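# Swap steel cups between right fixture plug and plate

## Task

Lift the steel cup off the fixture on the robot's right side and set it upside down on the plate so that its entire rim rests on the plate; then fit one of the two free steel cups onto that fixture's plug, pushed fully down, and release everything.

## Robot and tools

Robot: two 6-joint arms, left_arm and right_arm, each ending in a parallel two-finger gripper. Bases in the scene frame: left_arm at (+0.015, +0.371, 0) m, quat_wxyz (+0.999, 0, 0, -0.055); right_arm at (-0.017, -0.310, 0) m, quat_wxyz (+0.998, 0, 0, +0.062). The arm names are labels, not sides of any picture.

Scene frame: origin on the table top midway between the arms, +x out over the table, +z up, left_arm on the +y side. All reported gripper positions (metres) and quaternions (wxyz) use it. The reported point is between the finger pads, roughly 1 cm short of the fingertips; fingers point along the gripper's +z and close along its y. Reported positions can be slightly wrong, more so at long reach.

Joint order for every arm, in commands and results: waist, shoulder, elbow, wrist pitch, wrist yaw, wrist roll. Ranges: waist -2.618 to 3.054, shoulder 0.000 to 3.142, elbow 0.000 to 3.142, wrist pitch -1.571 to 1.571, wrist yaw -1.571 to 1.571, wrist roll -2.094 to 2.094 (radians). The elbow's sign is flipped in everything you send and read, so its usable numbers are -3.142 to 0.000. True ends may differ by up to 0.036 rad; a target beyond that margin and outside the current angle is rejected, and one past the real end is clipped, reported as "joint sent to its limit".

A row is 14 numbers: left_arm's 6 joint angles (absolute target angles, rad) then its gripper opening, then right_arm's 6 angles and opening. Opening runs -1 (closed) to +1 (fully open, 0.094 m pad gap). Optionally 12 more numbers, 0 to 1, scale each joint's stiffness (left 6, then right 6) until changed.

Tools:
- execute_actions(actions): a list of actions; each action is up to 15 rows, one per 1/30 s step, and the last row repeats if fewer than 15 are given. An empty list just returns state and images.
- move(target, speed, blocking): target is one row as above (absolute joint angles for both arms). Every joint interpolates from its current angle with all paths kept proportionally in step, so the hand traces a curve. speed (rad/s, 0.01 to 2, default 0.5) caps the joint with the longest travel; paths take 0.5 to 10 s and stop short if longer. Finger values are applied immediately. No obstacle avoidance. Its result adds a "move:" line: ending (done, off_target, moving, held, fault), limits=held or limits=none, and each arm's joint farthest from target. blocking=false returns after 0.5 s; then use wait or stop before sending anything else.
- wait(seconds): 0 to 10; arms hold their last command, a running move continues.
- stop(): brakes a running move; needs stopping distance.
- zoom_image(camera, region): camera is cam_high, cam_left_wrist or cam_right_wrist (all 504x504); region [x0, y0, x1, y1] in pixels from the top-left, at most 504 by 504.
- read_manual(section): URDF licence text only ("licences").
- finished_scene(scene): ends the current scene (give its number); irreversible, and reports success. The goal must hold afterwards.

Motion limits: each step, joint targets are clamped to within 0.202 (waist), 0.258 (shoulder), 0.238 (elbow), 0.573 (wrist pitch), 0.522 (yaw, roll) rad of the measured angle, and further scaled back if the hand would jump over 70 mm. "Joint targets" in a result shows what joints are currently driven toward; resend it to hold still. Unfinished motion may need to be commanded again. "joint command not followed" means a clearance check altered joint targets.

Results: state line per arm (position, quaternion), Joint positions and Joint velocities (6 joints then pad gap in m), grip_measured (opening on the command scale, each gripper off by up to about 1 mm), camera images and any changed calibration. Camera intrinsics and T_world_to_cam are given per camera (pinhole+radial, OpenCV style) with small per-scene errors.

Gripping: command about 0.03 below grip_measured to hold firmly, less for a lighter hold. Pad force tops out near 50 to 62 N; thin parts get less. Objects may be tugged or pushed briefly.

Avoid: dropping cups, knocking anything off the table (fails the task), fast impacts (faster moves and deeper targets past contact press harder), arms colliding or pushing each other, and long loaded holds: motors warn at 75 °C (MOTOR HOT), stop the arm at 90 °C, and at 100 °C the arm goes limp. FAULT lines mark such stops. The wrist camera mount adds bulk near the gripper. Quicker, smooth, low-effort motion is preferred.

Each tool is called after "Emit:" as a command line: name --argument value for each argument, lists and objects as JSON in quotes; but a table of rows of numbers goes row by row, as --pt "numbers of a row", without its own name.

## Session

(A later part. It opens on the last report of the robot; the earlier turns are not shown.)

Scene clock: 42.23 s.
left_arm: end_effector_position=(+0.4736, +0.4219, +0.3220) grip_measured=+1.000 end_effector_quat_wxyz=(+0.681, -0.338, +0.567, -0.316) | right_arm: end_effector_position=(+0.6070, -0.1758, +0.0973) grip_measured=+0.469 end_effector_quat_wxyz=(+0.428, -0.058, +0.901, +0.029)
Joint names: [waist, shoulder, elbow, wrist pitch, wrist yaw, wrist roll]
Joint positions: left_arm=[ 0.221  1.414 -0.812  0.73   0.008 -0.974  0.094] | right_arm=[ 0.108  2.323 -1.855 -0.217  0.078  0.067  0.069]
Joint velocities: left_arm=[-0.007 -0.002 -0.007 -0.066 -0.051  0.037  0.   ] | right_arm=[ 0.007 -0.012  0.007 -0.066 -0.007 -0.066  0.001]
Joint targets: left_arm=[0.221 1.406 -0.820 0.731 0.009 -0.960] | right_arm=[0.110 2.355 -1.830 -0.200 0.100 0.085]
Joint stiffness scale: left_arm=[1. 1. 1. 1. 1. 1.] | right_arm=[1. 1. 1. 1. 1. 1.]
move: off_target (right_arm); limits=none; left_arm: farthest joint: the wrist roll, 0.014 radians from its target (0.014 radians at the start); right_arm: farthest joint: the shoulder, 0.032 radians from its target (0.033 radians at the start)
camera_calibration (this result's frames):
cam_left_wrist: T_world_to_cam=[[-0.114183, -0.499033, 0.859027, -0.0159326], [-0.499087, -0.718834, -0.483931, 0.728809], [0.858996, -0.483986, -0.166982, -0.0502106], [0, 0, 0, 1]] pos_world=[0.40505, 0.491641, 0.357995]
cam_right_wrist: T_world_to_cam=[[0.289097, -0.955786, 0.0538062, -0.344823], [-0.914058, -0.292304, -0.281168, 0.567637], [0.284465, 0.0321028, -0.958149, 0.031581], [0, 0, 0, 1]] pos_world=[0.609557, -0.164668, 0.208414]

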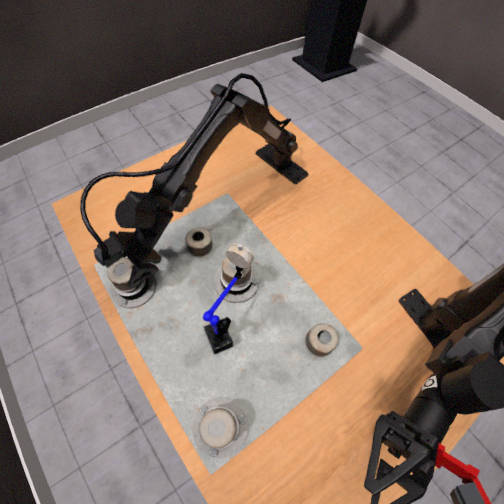

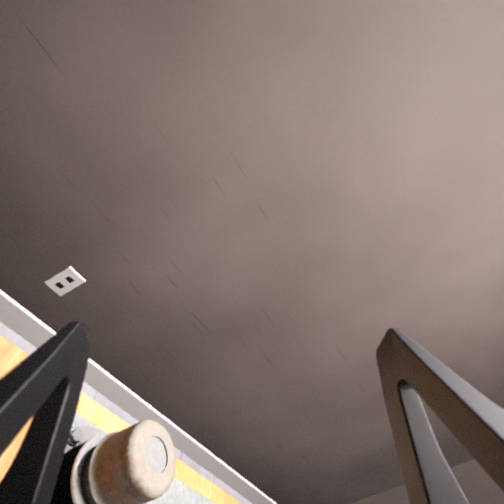

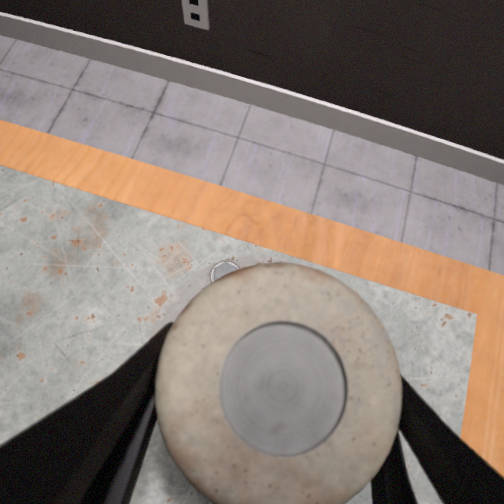

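Emit:
move --target '[0.221,1.406,-0.820,0.731,0.009,-0.960,1,0.08,2.37,-1.82,-0.21,-0.03,-0.03,0.35]' --speed 0.2

Emit:
execute_actions --actions '[[[0.221,1.406,-0.820,0.731,0.009,-0.960,1,0.086,2.315,-1.875,-0.22,0,0,0.35],[0.221,1.406,-0.820,0.731,0.009,-0.960,1,0.086,2.315,-1.875,-0.22,0,0,0.35],[0.221,1.406,-0.820,0.731,0.009,-0.960,1,0.086,2.315,-1.875,-0.22,0,0,0.35],[0.221,1.406,-0.820,0.731,0.009,-0.960,1,0.086,2.315,-1.875,-0.22,0,0,0.35],[0.221,1.406,-0.820,0.731,0.009,-0.960,1,0.086,2.315,-1.875,-0.22,0,0,1]]]'

Emit:
move --target '[0.221,1.406,-0.820,0.731,0.009,-0.960,1,0.086,2.25,-2.12,-0.52,0,0,1]' --speed 0.45

Emit:
zoom_image --camera "cam_high" --region '[85, 190, 245, 330]'

Scene clock: 43.67 s.
left_arm: end_effector_position=(+0.4736, +0.4219, +0.3220) grip_measured=+1.000 end_effector_quat_wxyz=(+0.681, -0.338, +0.567, -0.316) | right_arm: end_effector_position=(+0.6066, -0.1750, +0.0967) grip_measured=+0.469 end_effector_quat_wxyz=(+0.426, -0.097, +0.898, +0.046)
Joint names: [waist, shoulder, elbow, wrist pitch, wrist yaw, wrist roll]
Joint positions: left_arm=[ 0.221  1.414 -0.812  0.73   0.008 -0.973  0.094] | right_arm=[ 0.087  2.321 -1.85  -0.215 -0.003 -0.002  0.069]
Joint velocities: left_arm=[-0.017  0.002 -0.002  0.007  0.007  0.007  0.   ] | right_arm=[ 0.007  0.012  0.022 -0.037  0.037 -0.081 -0.   ]
Joint targets: left_arm=[0.221 1.406 -0.820 0.731 0.009 -0.960] | right_arm=[0.080 2.370 -1.820 -0.210 -0.030 -0.030]
Joint stiffness scale: left_arm=[1. 1. 1. 1. 1. 1.] | right_arm=[1. 1. 1. 1. 1. 1.]
move: off_target (right_arm); limits=none; left_arm: farthest joint: the wrist roll, 0.013 radians from its target (0.014 radians at the start); right_arm: farthest joint: the shoulder, 0.049 radians from its target (0.047 radians at the start)
camera_calibration (this result's frames):
cam_left_wrist: T_world_to_cam=[[-0.114125, -0.499362, 0.858844, -0.0157623], [-0.499071, -0.718677, -0.484182, 0.728815], [0.859013, -0.483881, -0.167198, -0.0501935], [0, 0, 0, 1]] pos_world=[0.405048, 0.491624, 0.358024]
cam_right_wrist: T_world_to_cam=[[0.369237, -0.927616, 0.0565077, -0.387843], [-0.886446, -0.369804, -0.278316, 0.536726], [0.279067, 0.0526734, -0.958826, 0.0379886], [0, 0, 0, 1]] pos_world=[0.608383, -0.163287, 0.20772]

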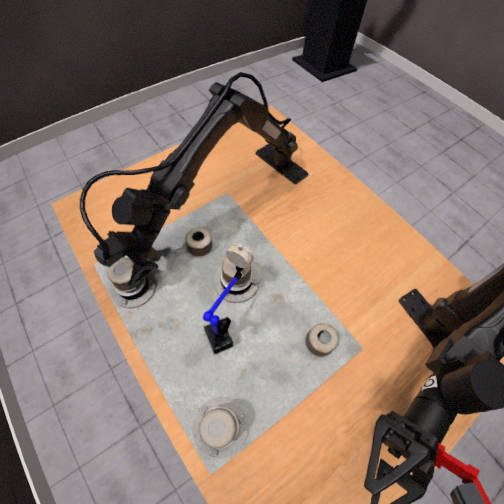

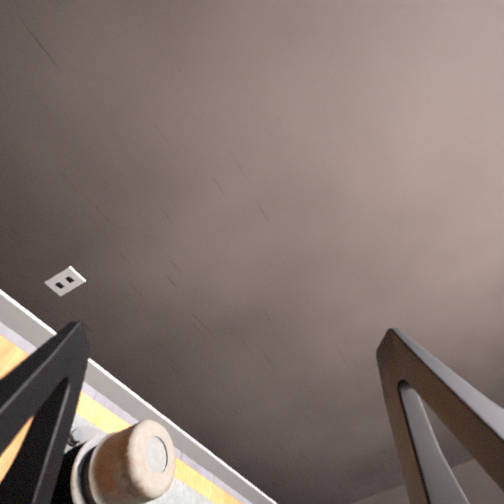

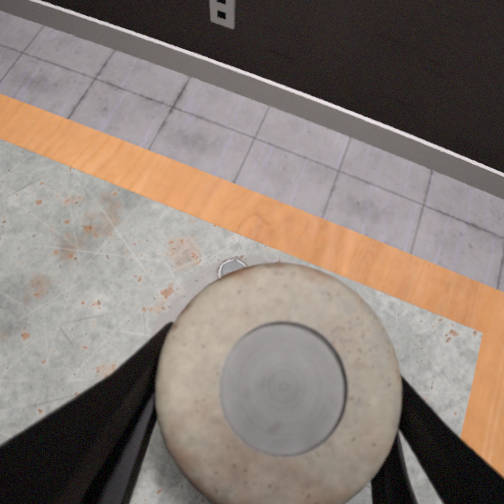

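Scene clock: 44.17 s.
left_arm: end_effector_position=(+0.4736, +0.4219, +0.3220) grip_measured=+1.000 end_effector_quat_wxyz=(+0.681, -0.338, +0.567, -0.316) | right_arm: end_effector_position=(+0.6069, -0.1750, +0.0994) grip_measured=+1.000 end_effector_quat_wxyz=(+0.427, -0.096, +0.898, +0.046)
Joint names: [waist, shoulder, elbow, wrist pitch, wrist yaw, wrist roll]
Joint positions: left_arm=[ 0.221  1.414 -0.812  0.73   0.008 -0.973  0.094] | right_arm=[ 0.087  2.318 -1.853 -0.217 -0.002 -0.001  0.094]
Joint velocities: left_arm=[-0.007  0.017 -0.007 -0.037 -0.022  0.007  0.   ] | right_arm=[ 0.002  0.002 -0.002 -0.007  0.081 -0.051  0.   ]
Joint targets: left_arm=[0.221 1.406 -0.820 0.731 0.009 -0.960] | right_arm=[0.086 2.315 -1.875 -0.220 -0.000 0.000]
Joint stiffness scale: left_arm=[1. 1. 1. 1. 1. 1.] | right_arm=[1. 1. 1. 1. 1. 1.]
camera_calibration (this result's frames):
cam_left_wrist: T_world_to_cam=[[-0.114125, -0.499362, 0.858844, -0.0157623], [-0.499071, -0.718677, -0.484182, 0.728815], [0.859013, -0.483881, -0.167198, -0.0501935], [0, 0, 0, 1]] pos_world=[0.405048, 0.491624, 0.358024]
cam_right_wrist: T_world_to_cam=[[0.36833, -0.927963, 0.0567333, -0.387645], [-0.885814, -0.368817, -0.281616, 0.537866], [0.282253, 0.0534723, -0.957849, 0.0386104], [0, 0, 0, 1]] pos_world=[0.608332, -0.163411, 0.210447]

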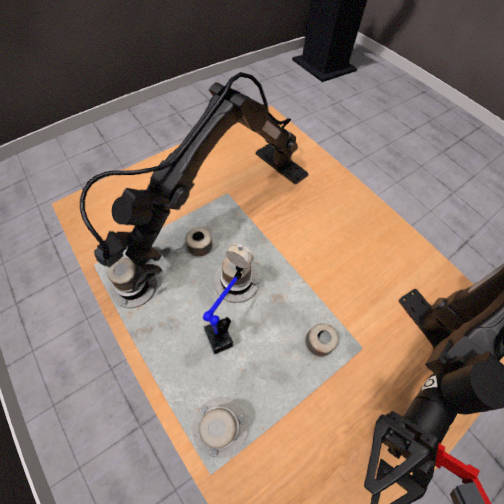

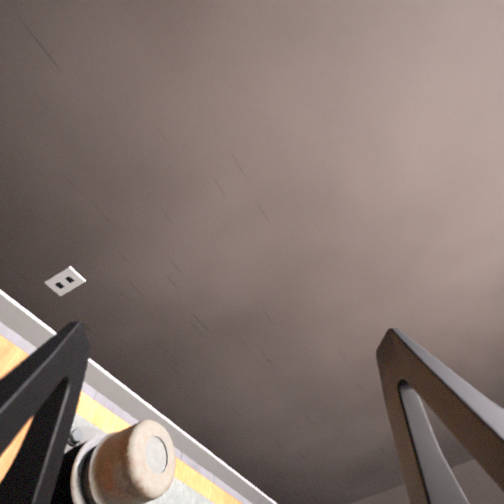

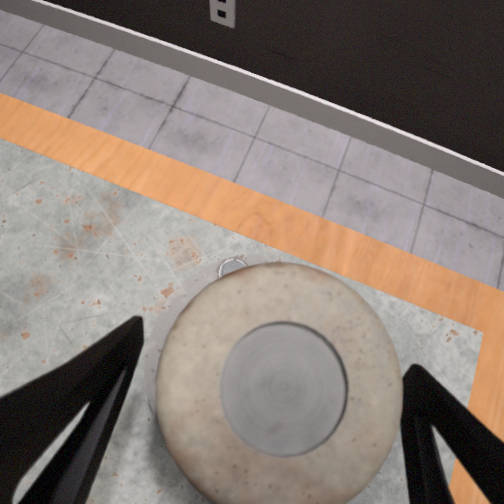

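Scene clock: 45.63 s.
left_arm: end_effector_position=(+0.4736, +0.4219, +0.3220) grip_measured=+1.000 end_effector_quat_wxyz=(+0.681, -0.338, +0.567, -0.316) | right_arm: end_effector_position=(+0.6040, -0.1756, +0.1890) grip_measured=+1.000 end_effector_quat_wxyz=(+0.435, -0.096, +0.894, +0.047)
Joint names: [waist, shoulder, elbow, wrist pitch, wrist yaw, wrist roll]
Joint positions: left_arm=[ 0.221  1.414 -0.812  0.73   0.008 -0.974  0.094] | right_arm=[ 0.087  2.262 -2.103 -0.506 -0.002 -0.001  0.094]
Joint velocities: left_arm=[-0.002 -0.002 -0.007 -0.037 -0.066 -0.022  0.   ] | right_arm=[ 0.002 -0.002  0.002 -0.022  0.081 -0.022  0.   ]
Joint targets: left_arm=[0.221 1.406 -0.820 0.731 0.009 -0.960] | right_arm=[0.086 2.250 -2.120 -0.520 0.000 0.000]
Joint stiffness scale: left_arm=[1. 1. 1. 1. 1. 1.] | right_arm=[1. 1. 1. 1. 1. 1.]
move: done; limits=none; left_arm: farthest joint: the wrist roll, 0.014 radians from its target (0.013 radians at the start); right_arm: farthest joint: the elbow, 0.017 radians from its target (0.267 radians at the start)
camera_calibration (this result's frames):
cam_left_wrist: T_world_to_cam=[[-0.114183, -0.499033, 0.859027, -0.0159326], [-0.499087, -0.718834, -0.483931, 0.728809], [0.858996, -0.483986, -0.166982, -0.0502106], [0, 0, 0, 1]] pos_world=[0.40505, 0.491641, 0.357995]
cam_right_wrist: T_world_to_cam=[[0.367376, -0.928167, 0.0595081, -0.392211], [-0.881062, -0.3678, -0.29741, 0.560536], [0.297934, 0.0568311, -0.952893, 0.115475], [0, 0, 0, 1]] pos_world=[0.603552, -0.164435, 0.300084]

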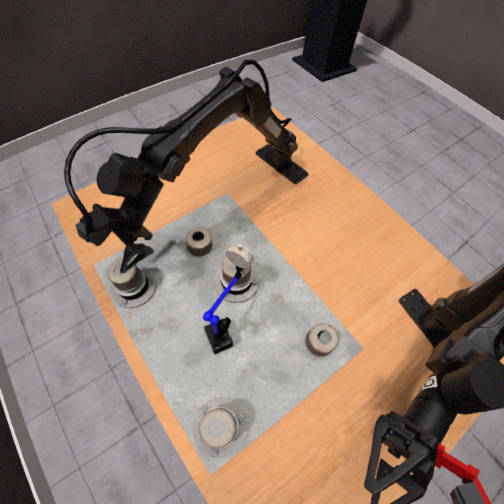

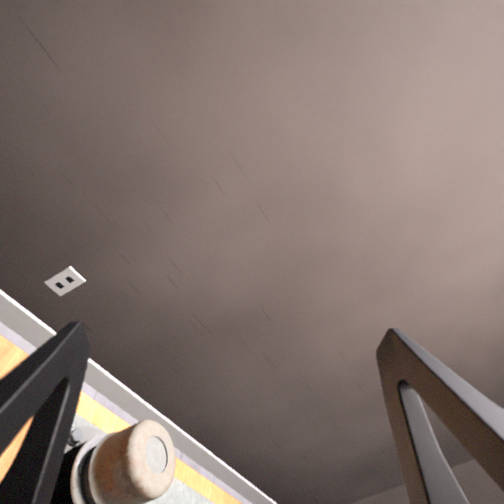

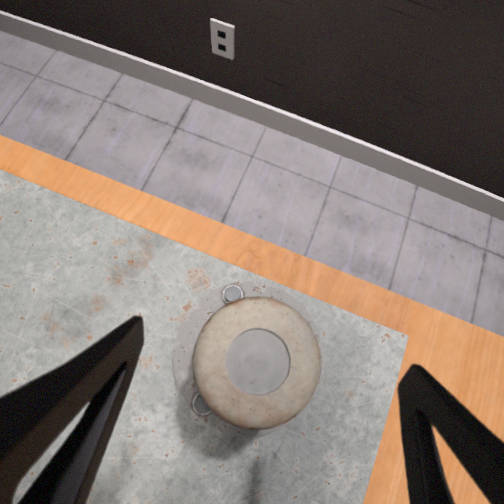

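Region (85, 190, 245, 330) of cam_high's 504x504 image, scaled by 3.150, with more detail than that image has; it fills the top 441 rows of this view, and the rest is white.

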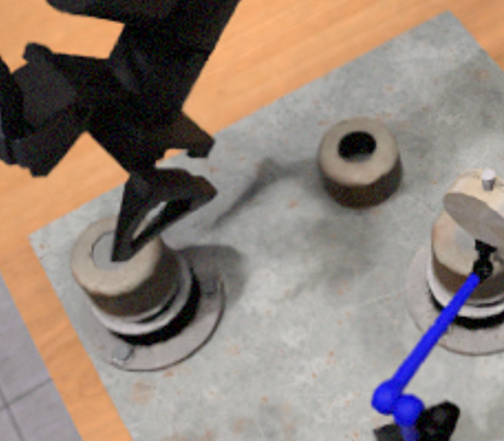

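Emit:
finished_scene --scene 2

The scene is finished: the task was done.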